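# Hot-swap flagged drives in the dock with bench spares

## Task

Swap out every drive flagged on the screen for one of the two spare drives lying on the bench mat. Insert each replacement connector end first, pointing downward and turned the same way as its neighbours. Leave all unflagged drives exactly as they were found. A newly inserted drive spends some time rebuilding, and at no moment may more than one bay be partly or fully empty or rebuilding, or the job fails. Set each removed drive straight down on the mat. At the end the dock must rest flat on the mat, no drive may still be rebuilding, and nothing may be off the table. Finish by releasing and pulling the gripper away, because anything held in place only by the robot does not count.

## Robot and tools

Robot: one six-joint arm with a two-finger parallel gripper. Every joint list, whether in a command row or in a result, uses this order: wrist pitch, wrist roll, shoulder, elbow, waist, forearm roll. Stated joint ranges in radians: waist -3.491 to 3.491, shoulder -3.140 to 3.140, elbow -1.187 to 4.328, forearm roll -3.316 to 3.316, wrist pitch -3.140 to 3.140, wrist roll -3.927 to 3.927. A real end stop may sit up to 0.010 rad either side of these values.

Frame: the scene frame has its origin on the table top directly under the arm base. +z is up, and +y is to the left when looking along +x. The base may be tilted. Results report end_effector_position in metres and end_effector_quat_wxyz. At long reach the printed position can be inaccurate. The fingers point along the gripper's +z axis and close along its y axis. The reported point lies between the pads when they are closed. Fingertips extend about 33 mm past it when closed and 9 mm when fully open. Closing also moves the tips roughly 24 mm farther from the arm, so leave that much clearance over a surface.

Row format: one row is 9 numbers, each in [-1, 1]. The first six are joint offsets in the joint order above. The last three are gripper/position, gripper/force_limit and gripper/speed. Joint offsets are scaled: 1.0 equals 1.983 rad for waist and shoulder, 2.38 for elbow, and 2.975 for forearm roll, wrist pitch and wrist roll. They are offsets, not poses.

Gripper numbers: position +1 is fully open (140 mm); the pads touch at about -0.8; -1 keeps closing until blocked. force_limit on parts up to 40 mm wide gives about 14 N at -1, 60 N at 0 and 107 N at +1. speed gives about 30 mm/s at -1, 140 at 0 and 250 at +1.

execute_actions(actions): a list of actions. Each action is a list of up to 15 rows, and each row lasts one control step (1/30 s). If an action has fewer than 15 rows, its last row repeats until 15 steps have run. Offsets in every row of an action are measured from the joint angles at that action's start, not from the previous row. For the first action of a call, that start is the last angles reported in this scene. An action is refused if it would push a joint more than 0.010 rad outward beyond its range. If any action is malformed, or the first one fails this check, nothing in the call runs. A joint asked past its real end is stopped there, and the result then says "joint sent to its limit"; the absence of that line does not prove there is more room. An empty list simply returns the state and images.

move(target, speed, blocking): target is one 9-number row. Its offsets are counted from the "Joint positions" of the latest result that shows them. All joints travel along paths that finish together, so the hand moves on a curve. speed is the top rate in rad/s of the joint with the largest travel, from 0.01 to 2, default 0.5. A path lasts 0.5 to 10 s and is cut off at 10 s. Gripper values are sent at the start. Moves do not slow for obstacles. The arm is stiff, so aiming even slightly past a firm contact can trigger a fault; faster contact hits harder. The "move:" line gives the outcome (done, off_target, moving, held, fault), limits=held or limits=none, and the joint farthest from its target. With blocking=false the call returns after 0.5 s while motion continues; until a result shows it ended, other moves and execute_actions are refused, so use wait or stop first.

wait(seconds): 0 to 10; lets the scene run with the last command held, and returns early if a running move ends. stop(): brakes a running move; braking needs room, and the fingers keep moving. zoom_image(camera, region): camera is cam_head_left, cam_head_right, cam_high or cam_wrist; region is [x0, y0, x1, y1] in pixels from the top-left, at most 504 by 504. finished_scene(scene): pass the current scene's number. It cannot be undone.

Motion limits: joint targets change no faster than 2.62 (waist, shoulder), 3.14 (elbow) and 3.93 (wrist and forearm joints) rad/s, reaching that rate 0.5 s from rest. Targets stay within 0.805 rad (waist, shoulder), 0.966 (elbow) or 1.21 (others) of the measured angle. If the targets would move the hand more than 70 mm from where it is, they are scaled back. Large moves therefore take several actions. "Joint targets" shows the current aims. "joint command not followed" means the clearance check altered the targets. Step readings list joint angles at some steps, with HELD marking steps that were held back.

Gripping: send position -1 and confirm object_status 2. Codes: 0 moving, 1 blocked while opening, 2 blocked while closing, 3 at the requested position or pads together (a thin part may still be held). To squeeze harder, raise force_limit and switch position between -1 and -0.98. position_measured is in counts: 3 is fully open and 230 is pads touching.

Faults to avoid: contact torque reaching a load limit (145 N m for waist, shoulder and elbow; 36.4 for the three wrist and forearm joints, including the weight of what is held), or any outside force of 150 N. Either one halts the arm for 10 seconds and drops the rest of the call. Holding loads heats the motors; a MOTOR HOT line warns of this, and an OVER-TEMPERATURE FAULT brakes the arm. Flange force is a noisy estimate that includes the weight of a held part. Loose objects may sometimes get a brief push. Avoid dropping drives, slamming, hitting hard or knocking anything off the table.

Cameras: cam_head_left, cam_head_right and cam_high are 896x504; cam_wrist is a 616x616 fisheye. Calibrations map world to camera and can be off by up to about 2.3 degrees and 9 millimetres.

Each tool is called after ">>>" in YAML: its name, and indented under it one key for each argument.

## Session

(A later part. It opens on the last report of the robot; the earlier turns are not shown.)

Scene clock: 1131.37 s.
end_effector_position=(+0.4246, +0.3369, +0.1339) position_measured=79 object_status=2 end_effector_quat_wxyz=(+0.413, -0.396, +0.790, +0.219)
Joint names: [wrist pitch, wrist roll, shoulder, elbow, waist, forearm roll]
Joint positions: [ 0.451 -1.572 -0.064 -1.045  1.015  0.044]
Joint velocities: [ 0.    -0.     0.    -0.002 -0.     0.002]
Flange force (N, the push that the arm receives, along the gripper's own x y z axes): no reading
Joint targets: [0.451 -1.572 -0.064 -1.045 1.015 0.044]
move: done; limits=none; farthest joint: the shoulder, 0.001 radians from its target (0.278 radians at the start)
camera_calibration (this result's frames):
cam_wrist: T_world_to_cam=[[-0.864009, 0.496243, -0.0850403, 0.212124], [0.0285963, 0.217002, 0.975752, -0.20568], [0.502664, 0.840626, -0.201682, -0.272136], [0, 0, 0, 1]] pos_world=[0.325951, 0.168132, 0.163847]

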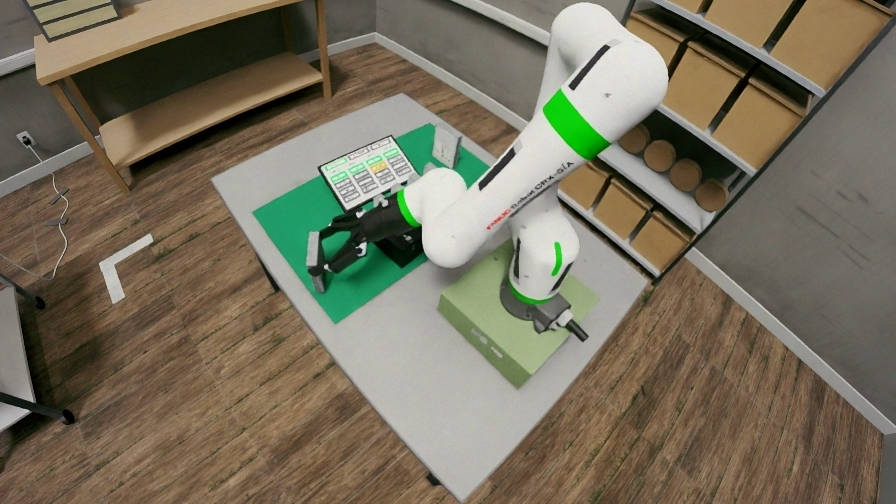

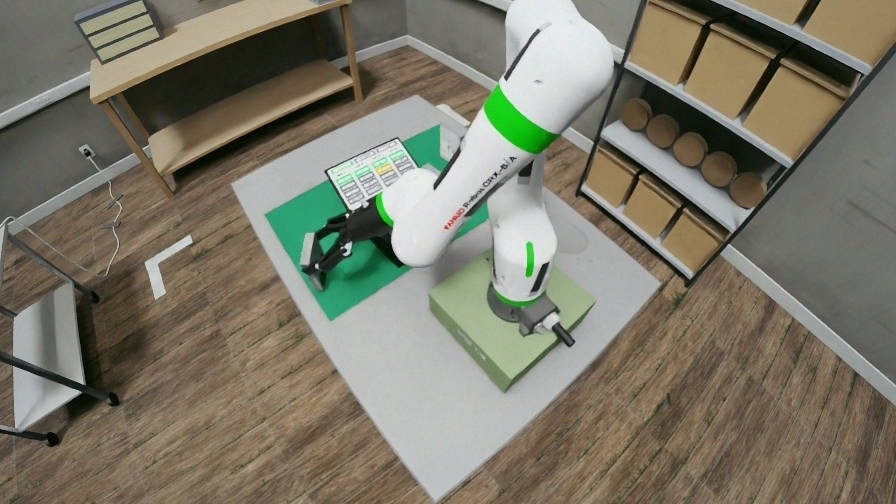

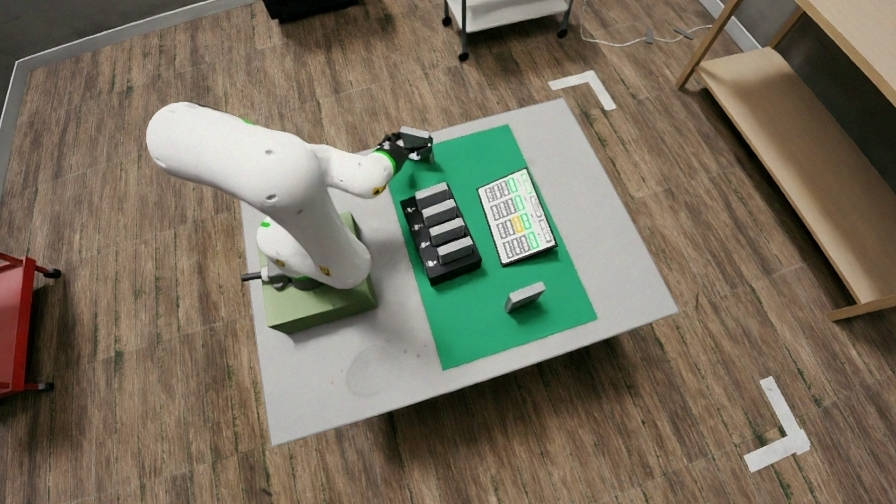

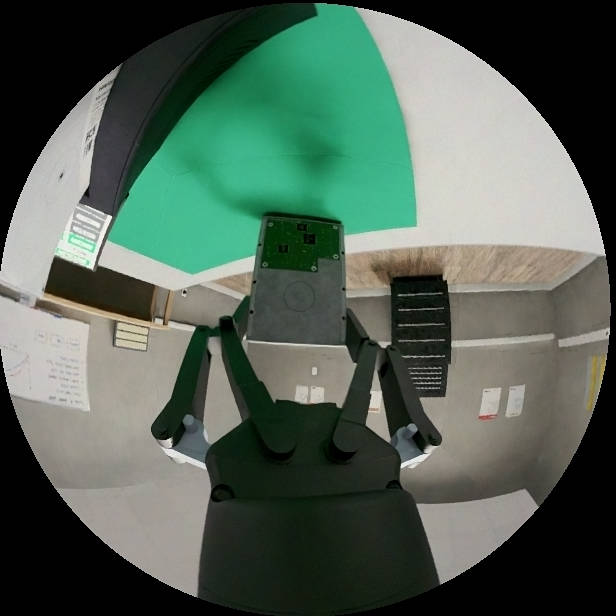

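>>> move:
  target: [0.0067,0,-0.0141,-0.0223,0,0,-1,0.6,0]
  speed: 0.1

>>> move:
  target: [0.0045,0,0.006,-0.0005,0,0,-1,0.6,0]
  speed: 0.03

Scene clock: 1135.43 s.
end_effector_position=(+0.4107, +0.3202, +0.1271) position_measured=79 object_status=2 end_effector_quat_wxyz=(+0.411, -0.397, +0.791, +0.219)
Joint names: [wrist pitch, wrist roll, shoulder, elbow, waist, forearm roll]
Joint positions: [ 0.471 -1.572 -0.092 -1.098  1.015  0.044]
Joint velocities: [-0.     0.001  0.     0.    -0.     0.001]
Flange force (N, the push that the arm receives, along the gripper's own x y z axes): no reading
Joint targets: [0.471 -1.572 -0.092 -1.099 1.015 0.044]
move: done; limits=none; farthest joint: the waist, 0.000 radians from its target (0.000 radians at the start)
camera_calibration (this result's frames):
cam_wrist: T_world_to_cam=[[-0.86461, 0.495442, -0.083587, 0.20811], [0.0318275, 0.220033, 0.974973, -0.197221], [0.501435, 0.840311, -0.206011, -0.251312], [0, 0, 0, 1]] pos_world=[0.312227, 0.151469, 0.157907]

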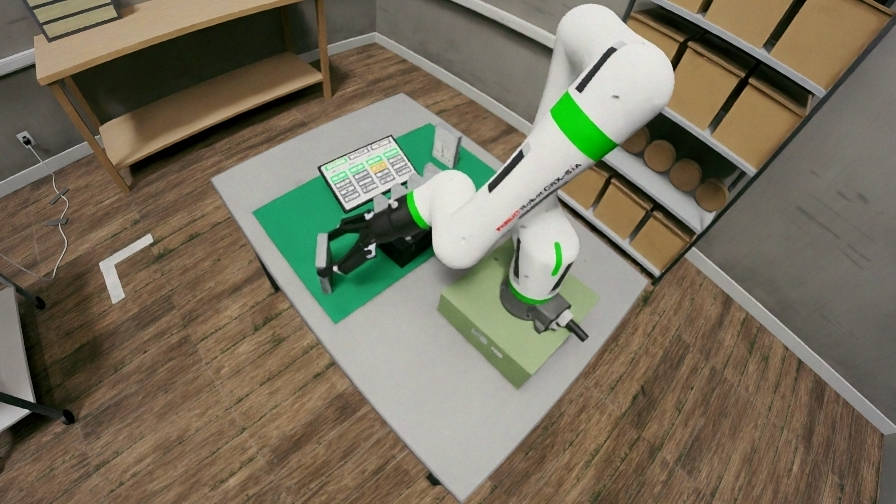

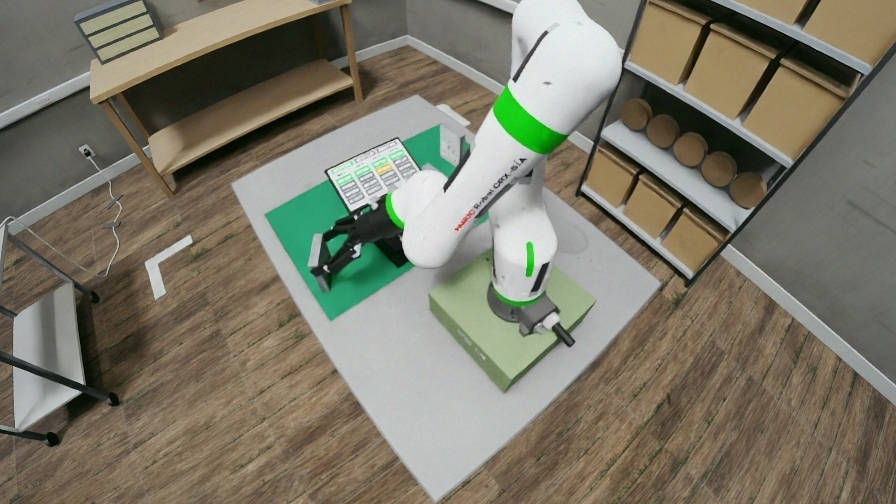

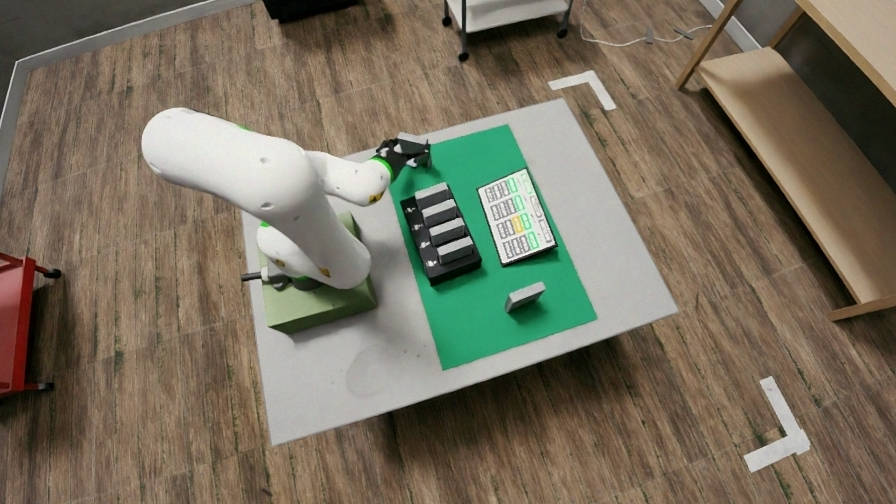

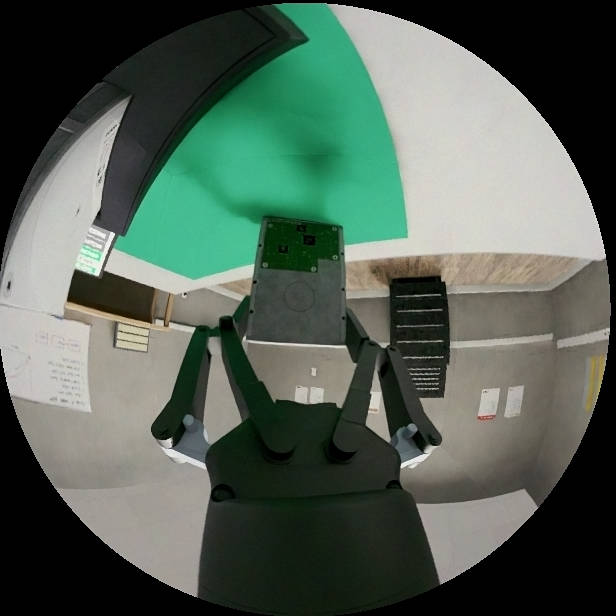

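Scene clock: 1136.13 s.
end_effector_position=(+0.4106, +0.3205, +0.1248) position_measured=79 object_status=2 end_effector_quat_wxyz=(+0.412, -0.396, +0.791, +0.219)
Joint names: [wrist pitch, wrist roll, shoulder, elbow, waist, forearm roll]
Joint positions: [ 0.485 -1.572 -0.08  -1.1    1.015  0.044]
Joint velocities: [ 0.001  0.001  0.001 -0.003 -0.    -0.001]
Flange force (N, the push that the arm receives, along the gripper's own x y z axes): no reading
Joint targets: [0.484 -1.572 -0.080 -1.100 1.015 0.044]
move: done; limits=none; farthest joint: the wrist pitch, 0.001 radians from its target (0.013 radians at the start)
camera_calibration (this result's frames):
cam_wrist: T_world_to_cam=[[-0.864709, 0.495336, -0.0831879, 0.207691], [0.031639, 0.219011, 0.975209, -0.194639], [0.501275, 0.84064, -0.205053, -0.25212], [0, 0, 0, 1]] pos_world=[0.312132, 0.151693, 0.155393]

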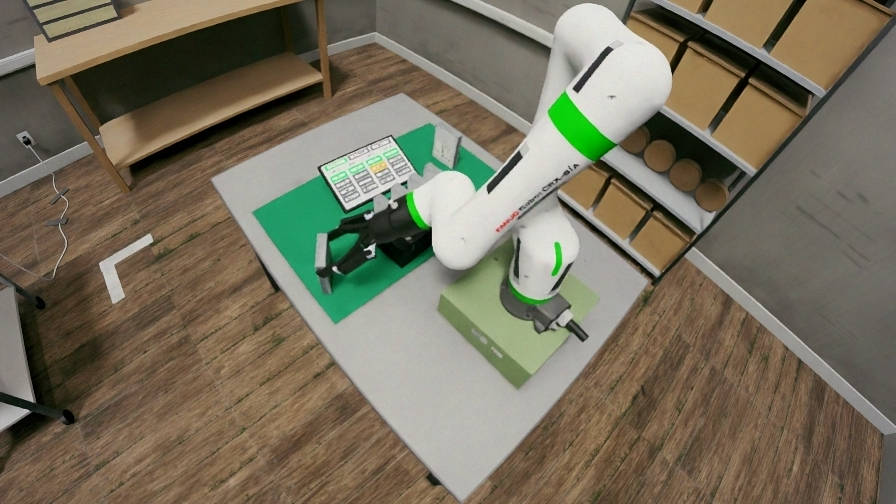

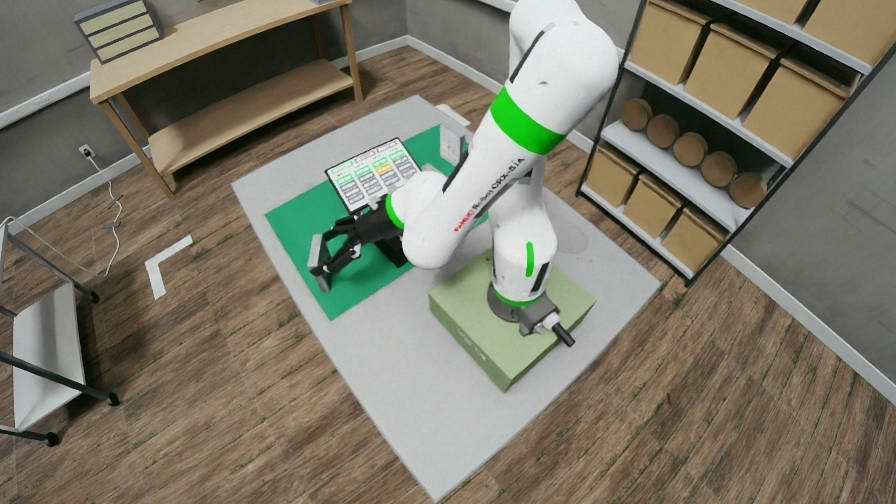

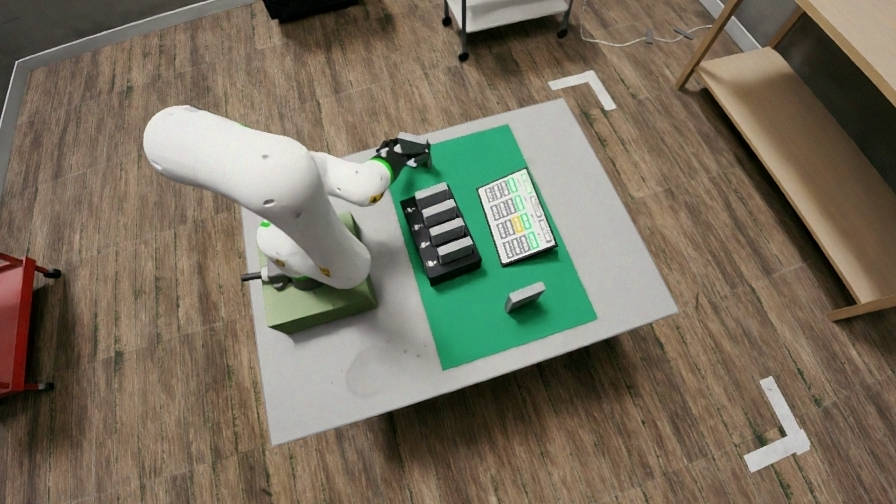

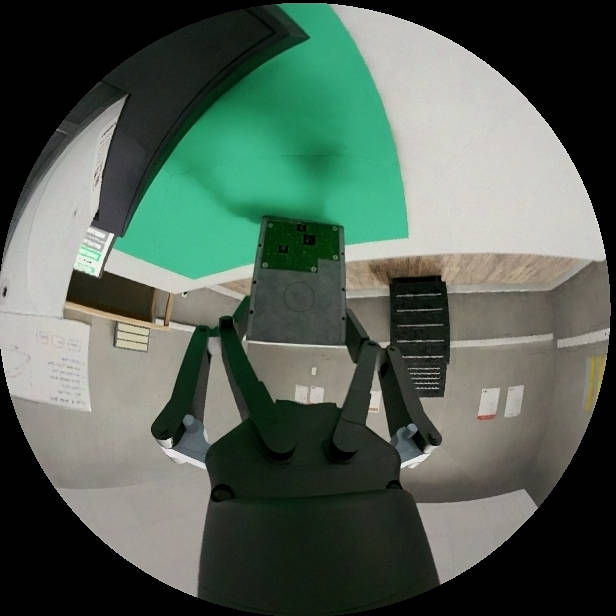

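Finish the last millimetre, release slowly, and retreat.

>>> move:
  target: [0.0023,0,0.003,0,0,0,-1,0.6,0]
  speed: 0.02

>>> execute_actions:
  actions:
    - [[0,0,0,0,0,0,1,0,-0.8]]
    - [[0,0,0,0,0,0,1,0,-0.8]]
    - [[0,0,0,0,0,0,1,0,-0.8]]

Scene clock: 1140.03 s.
end_effector_position=(+0.4107, +0.3209, +0.1239) position_measured=79 object_status=2 end_effector_quat_wxyz=(+0.412, -0.396, +0.791, +0.219)
Joint names: [wrist pitch, wrist roll, shoulder, elbow, waist, forearm roll]
Joint positions: [ 0.492 -1.572 -0.074 -1.1    1.015  0.044]
Joint velocities: [-0.001 -0.001  0.    -0.    -0.     0.001]
Flange force (N, the push that the arm receives, along the gripper's own x y z axes): no reading
Joint targets: [0.492 -1.572 -0.074 -1.100 1.015 0.044]
move: done; limits=none; farthest joint: the waist, 0.000 radians from its target (0.000 radians at the start)
camera_calibration (this result's frames):
cam_wrist: T_world_to_cam=[[-0.86474, 0.495302, -0.0830668, 0.20754], [0.0312081, 0.218075, 0.975433, -0.193421], [0.501249, 0.840904, -0.204036, -0.252902], [0, 0, 0, 1]] pos_world=[0.312271, 0.152052, 0.154308]

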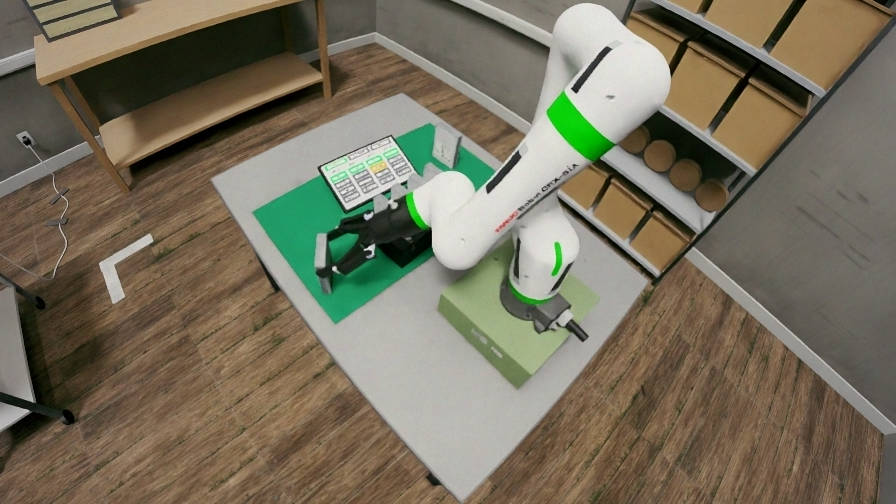

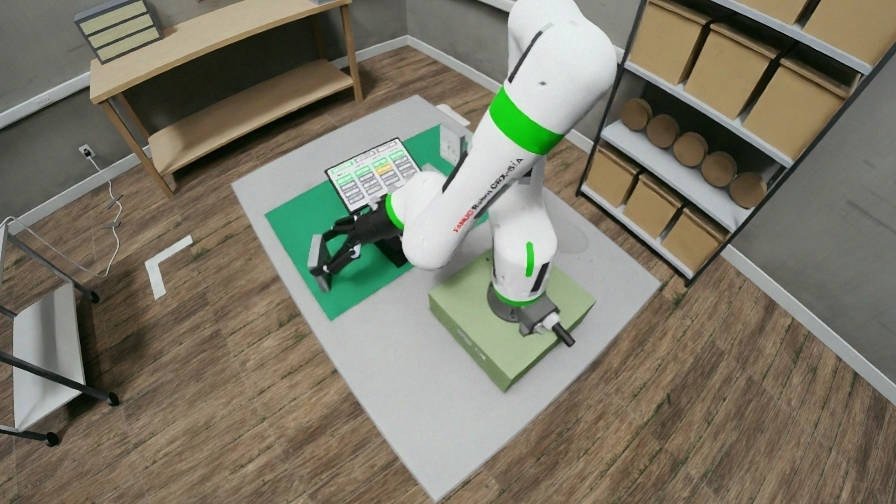

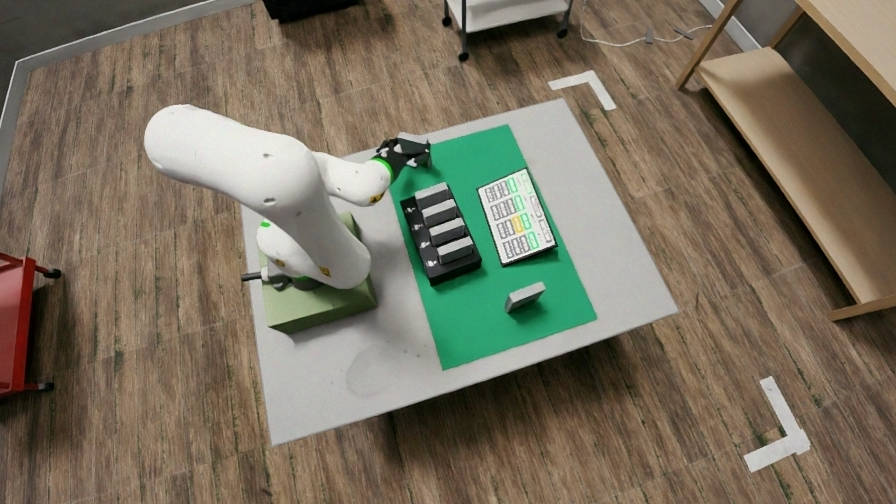

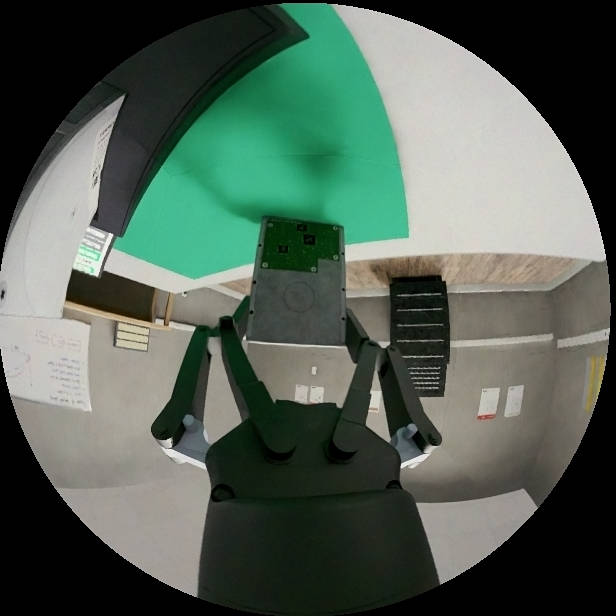

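Scene clock: 1141.53 s.
end_effector_position=(+0.4107, +0.3209, +0.1239) position_measured=3 object_status=3 end_effector_quat_wxyz=(+0.412, -0.396, +0.791, +0.219)
Joint names: [wrist pitch, wrist roll, shoulder, elbow, waist, forearm roll]
Joint positions: [ 0.492 -1.572 -0.074 -1.1    1.015  0.044]
Joint velocities: [ 0.    -0.     0.    -0.001 -0.    -0.001]
Flange force (N, the push that the arm receives, along the gripper's own x y z axes): no reading
Flange force at the end of the 1st action (N, along the gripper's axes at the end of the call): no reading
Flange force at the end of the 2nd action (N, along the gripper's axes at the end of the call): no reading
Joint targets: [0.492 -1.572 -0.074 -1.100 1.015 0.044]
Step readings (joint positions; steps 1 to 15: 1st action; 16 to 30: 2nd action; 31 to 45: 3rd action):
0: [0.492 -1.572 -0.074 -1.100 1.015 0.044]
1: [0.492 -1.572 -0.074 -1.100 1.015 0.044]
2: [0.492 -1.572 -0.074 -1.100 1.015 0.044]
4: [0.490 -1.572 -0.073 -1.101 1.015 0.044]
8: [0.490 -1.572 -0.074 -1.100 1.015 0.044]
15: [0.492 -1.572 -0.074 -1.100 1.015 0.044]
16: [0.492 -1.572 -0.074 -1.100 1.015 0.044]
17: [0.492 -1.572 -0.074 -1.100 1.015 0.044]
19: [0.492 -1.572 -0.074 -1.100 1.015 0.044]
23: [0.492 -1.572 -0.074 -1.100 1.015 0.044]
30: [0.492 -1.572 -0.074 -1.100 1.015 0.044]
31: [0.492 -1.572 -0.074 -1.100 1.015 0.044]
32: [0.492 -1.572 -0.074 -1.100 1.015 0.044]
34: [0.492 -1.572 -0.074 -1.100 1.015 0.044]
38: [0.492 -1.572 -0.074 -1.100 1.015 0.044]
45: Joint positions above
camera_calibration (this result's frames):
cam_wrist: T_world_to_cam=[[-0.864721, 0.495347, -0.0830002, 0.2075], [0.0313219, 0.218119, 0.975419, -0.193437], [0.501275, 0.840866, -0.204127, -0.252872], [0, 0, 0, 1]] pos_world=[0.312246, 0.152039, 0.154287]

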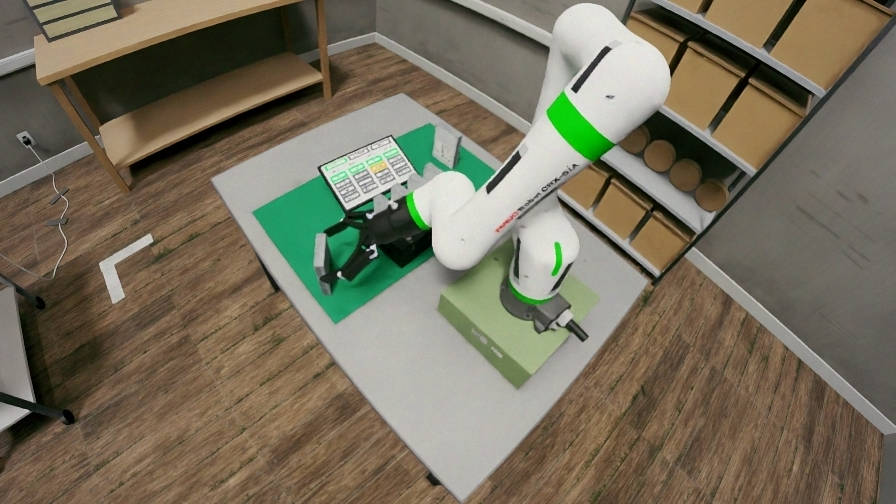

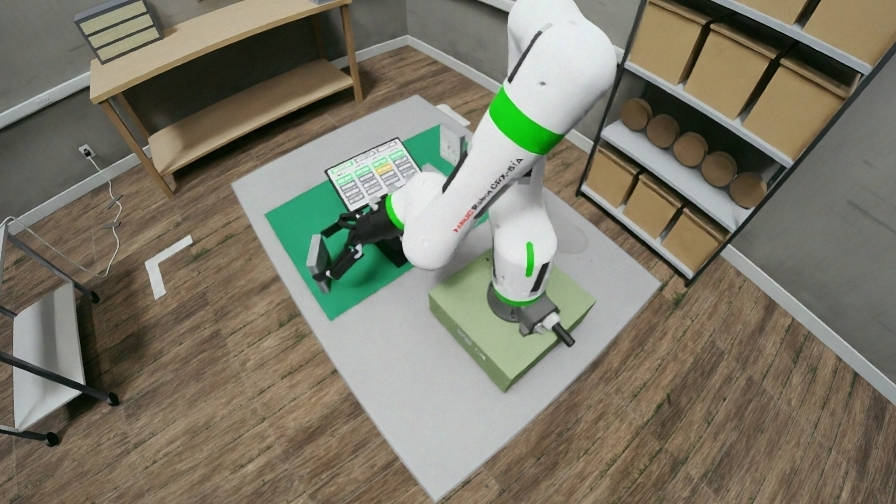

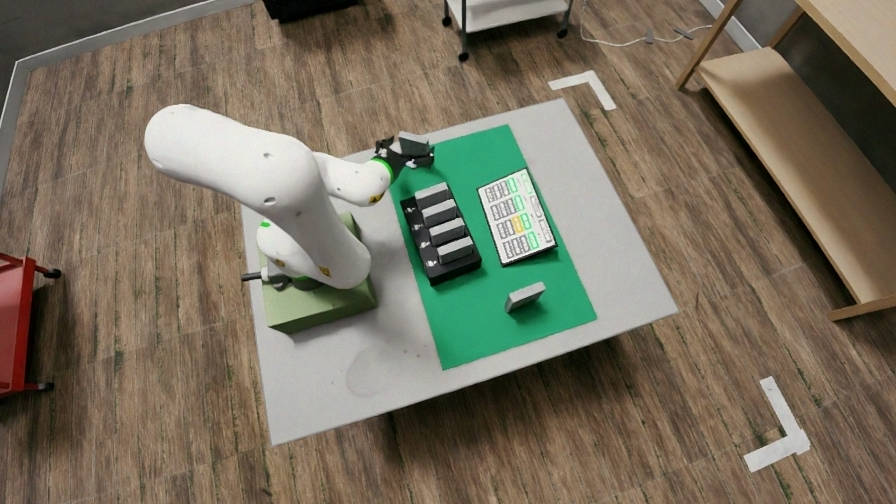

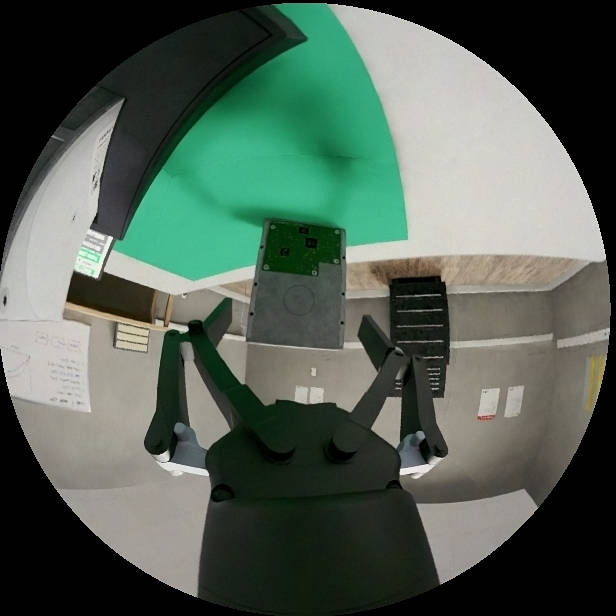

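>>> move:
  target: [-0.1358,0,-0.1346,0.058,0,0,1,0,0]
  speed: 0.4

>>> move:
  target: [-0.5066,0.5217,0.221,0.413,0.026,0,1,0,0]
  speed: 0.9

Scene clock: 1152.07 s.
end_effector_position=(+0.4341, +0.3345, +0.2192) position_measured=3 object_status=3 end_effector_quat_wxyz=(+0.416, -0.395, +0.791, +0.212)
Joint names: [wrist pitch, wrist roll, shoulder, elbow, waist, forearm roll]
Joint positions: [ 0.088 -1.572 -0.341 -0.962  1.015  0.044]
Joint velocities: [ 0.001 -0.     0.    -0.001 -0.     0.002]
Flange force (N, the push that the arm receives, along the gripper's own x y z axes): no reading
Joint targets: [0.088 -1.572 -0.341 -0.962 1.015 0.044]
move: done; limits=none; farthest joint: the waist, 0.000 radians from its target (0.000 radians at the start)
camera_calibration (this result's frames):
cam_wrist: T_world_to_cam=[[-0.858078, 0.504321, -0.0967627, 0.226059], [0.0227088, 0.225512, 0.973976, -0.288579], [0.513018, 0.833549, -0.204959, -0.259093], [0, 0, 0, 1]] pos_world=[0.333448, 0.167038, 0.24984]

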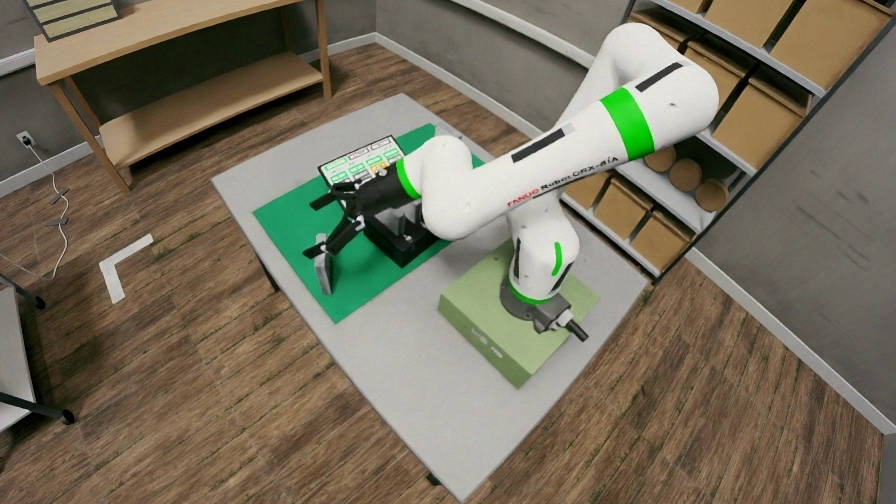

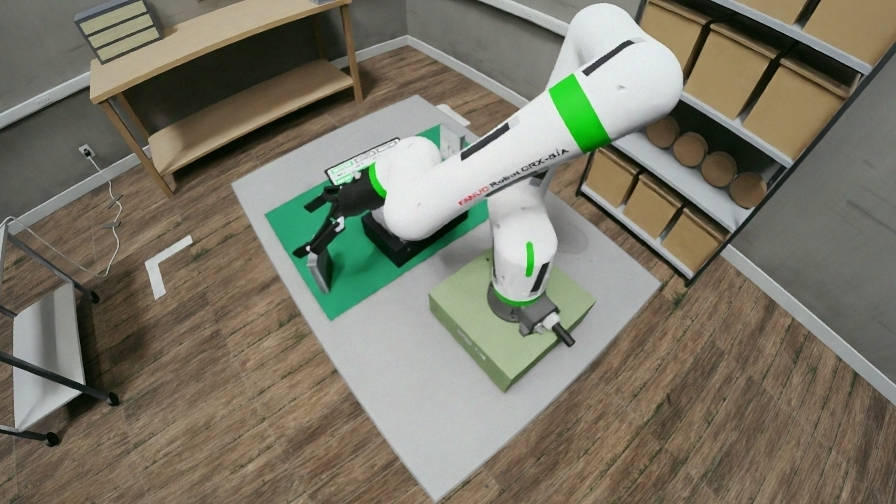

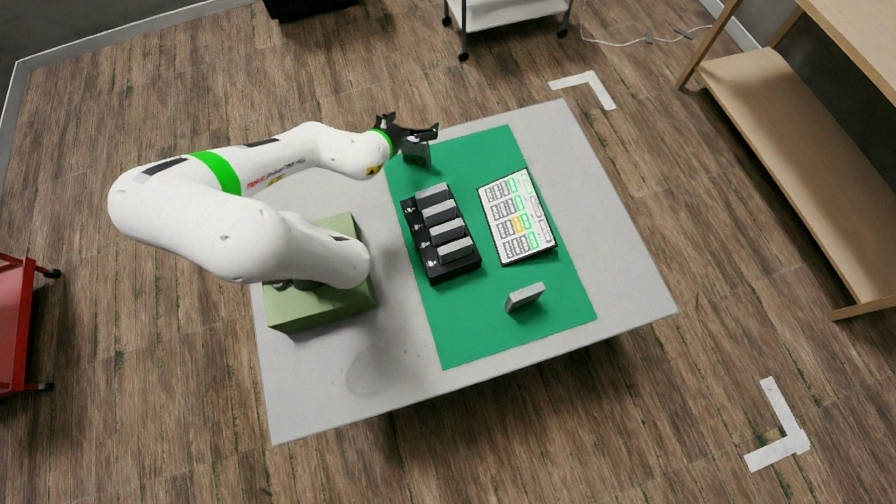

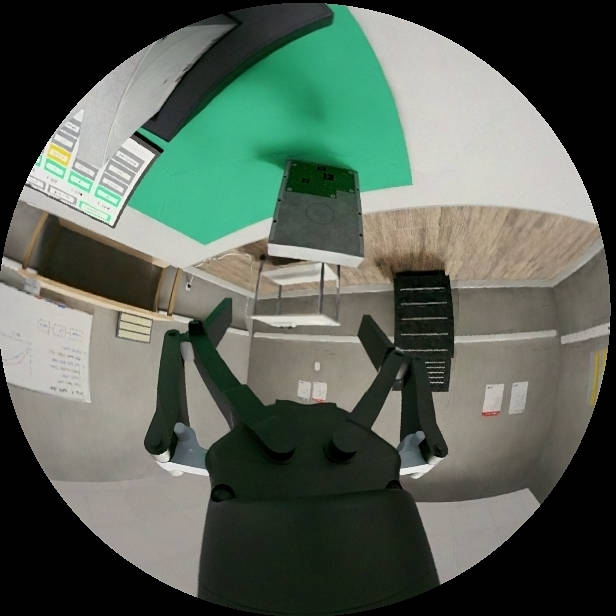

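Scene clock: 1154.30 s.
end_effector_position=(+0.4196, +0.3258, +0.2868) position_measured=3 object_status=3 end_effector_quat_wxyz=(-0.005, +0.951, -0.311, +0.002)
Joint names: [wrist pitch, wrist roll, shoulder, elbow, waist, forearm roll]
Joint positions: [-1.419 -0.02   0.097  0.021  1.067  0.044]
Joint velocities: [-0.002  0.001  0.     0.001  0.     0.002]
Flange force (N, the push that the arm receives, along the gripper's own x y z axes): [2.0 -6.1 -2.4]
Joint targets: [-1.419 -0.020 0.097 0.021 1.067 0.044]
move: done; limits=none; farthest joint: the waist, 0.000 radians from its target (0.052 radians at the start)
camera_calibration (this result's frames):
cam_wrist: T_world_to_cam=[[-0.46499, -0.885043, 0.0219939, 0.478184], [-0.812221, 0.436352, 0.387161, 0.0977902], [-0.352251, 0.162162, -0.92175, 0.556863], [0, 0, 0, 1]] pos_world=[0.497934, 0.29024, 0.46491]

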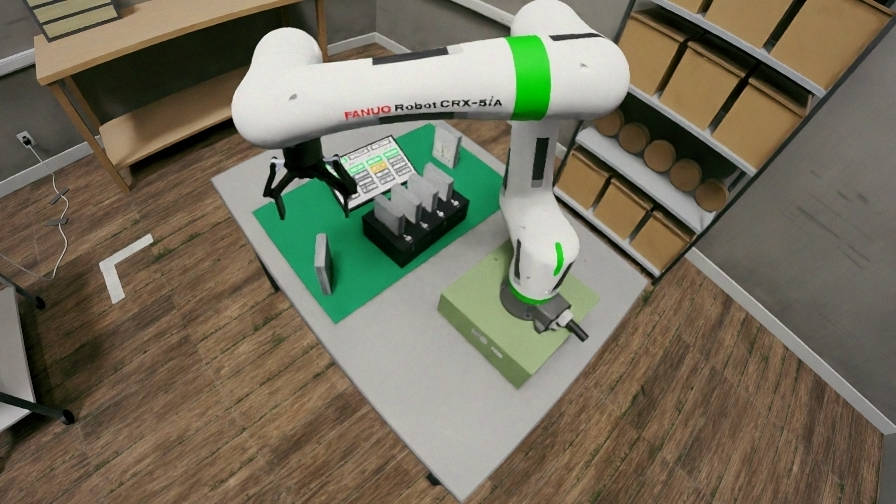

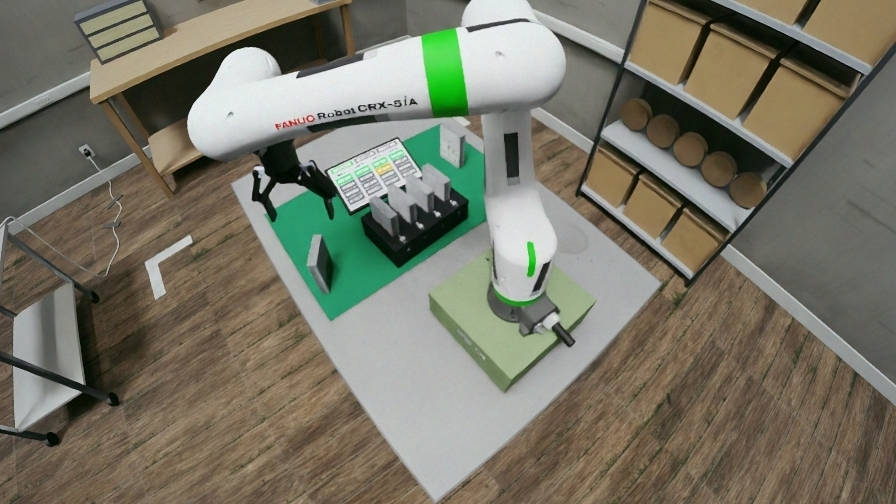

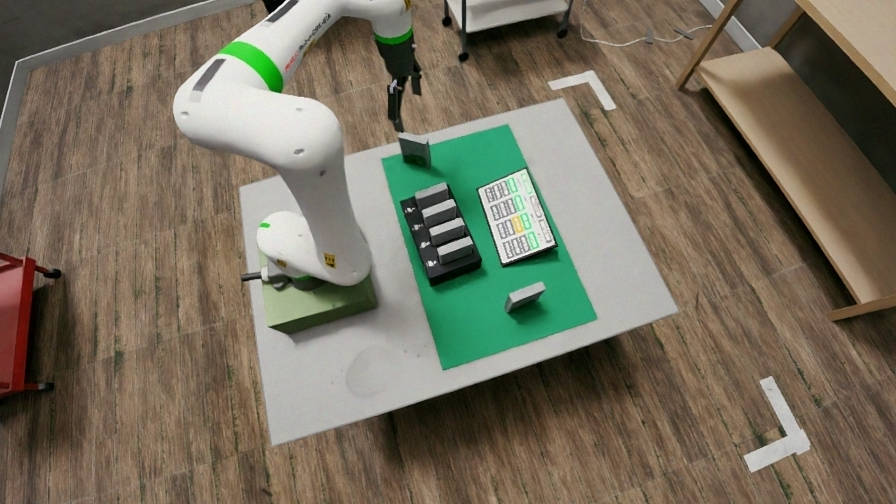

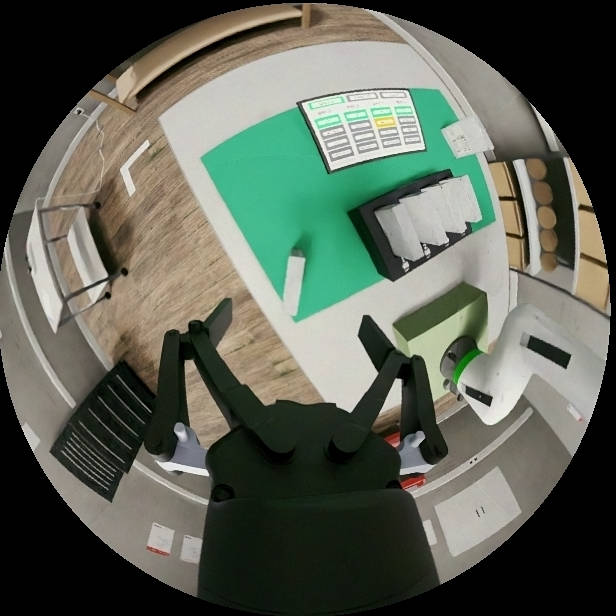

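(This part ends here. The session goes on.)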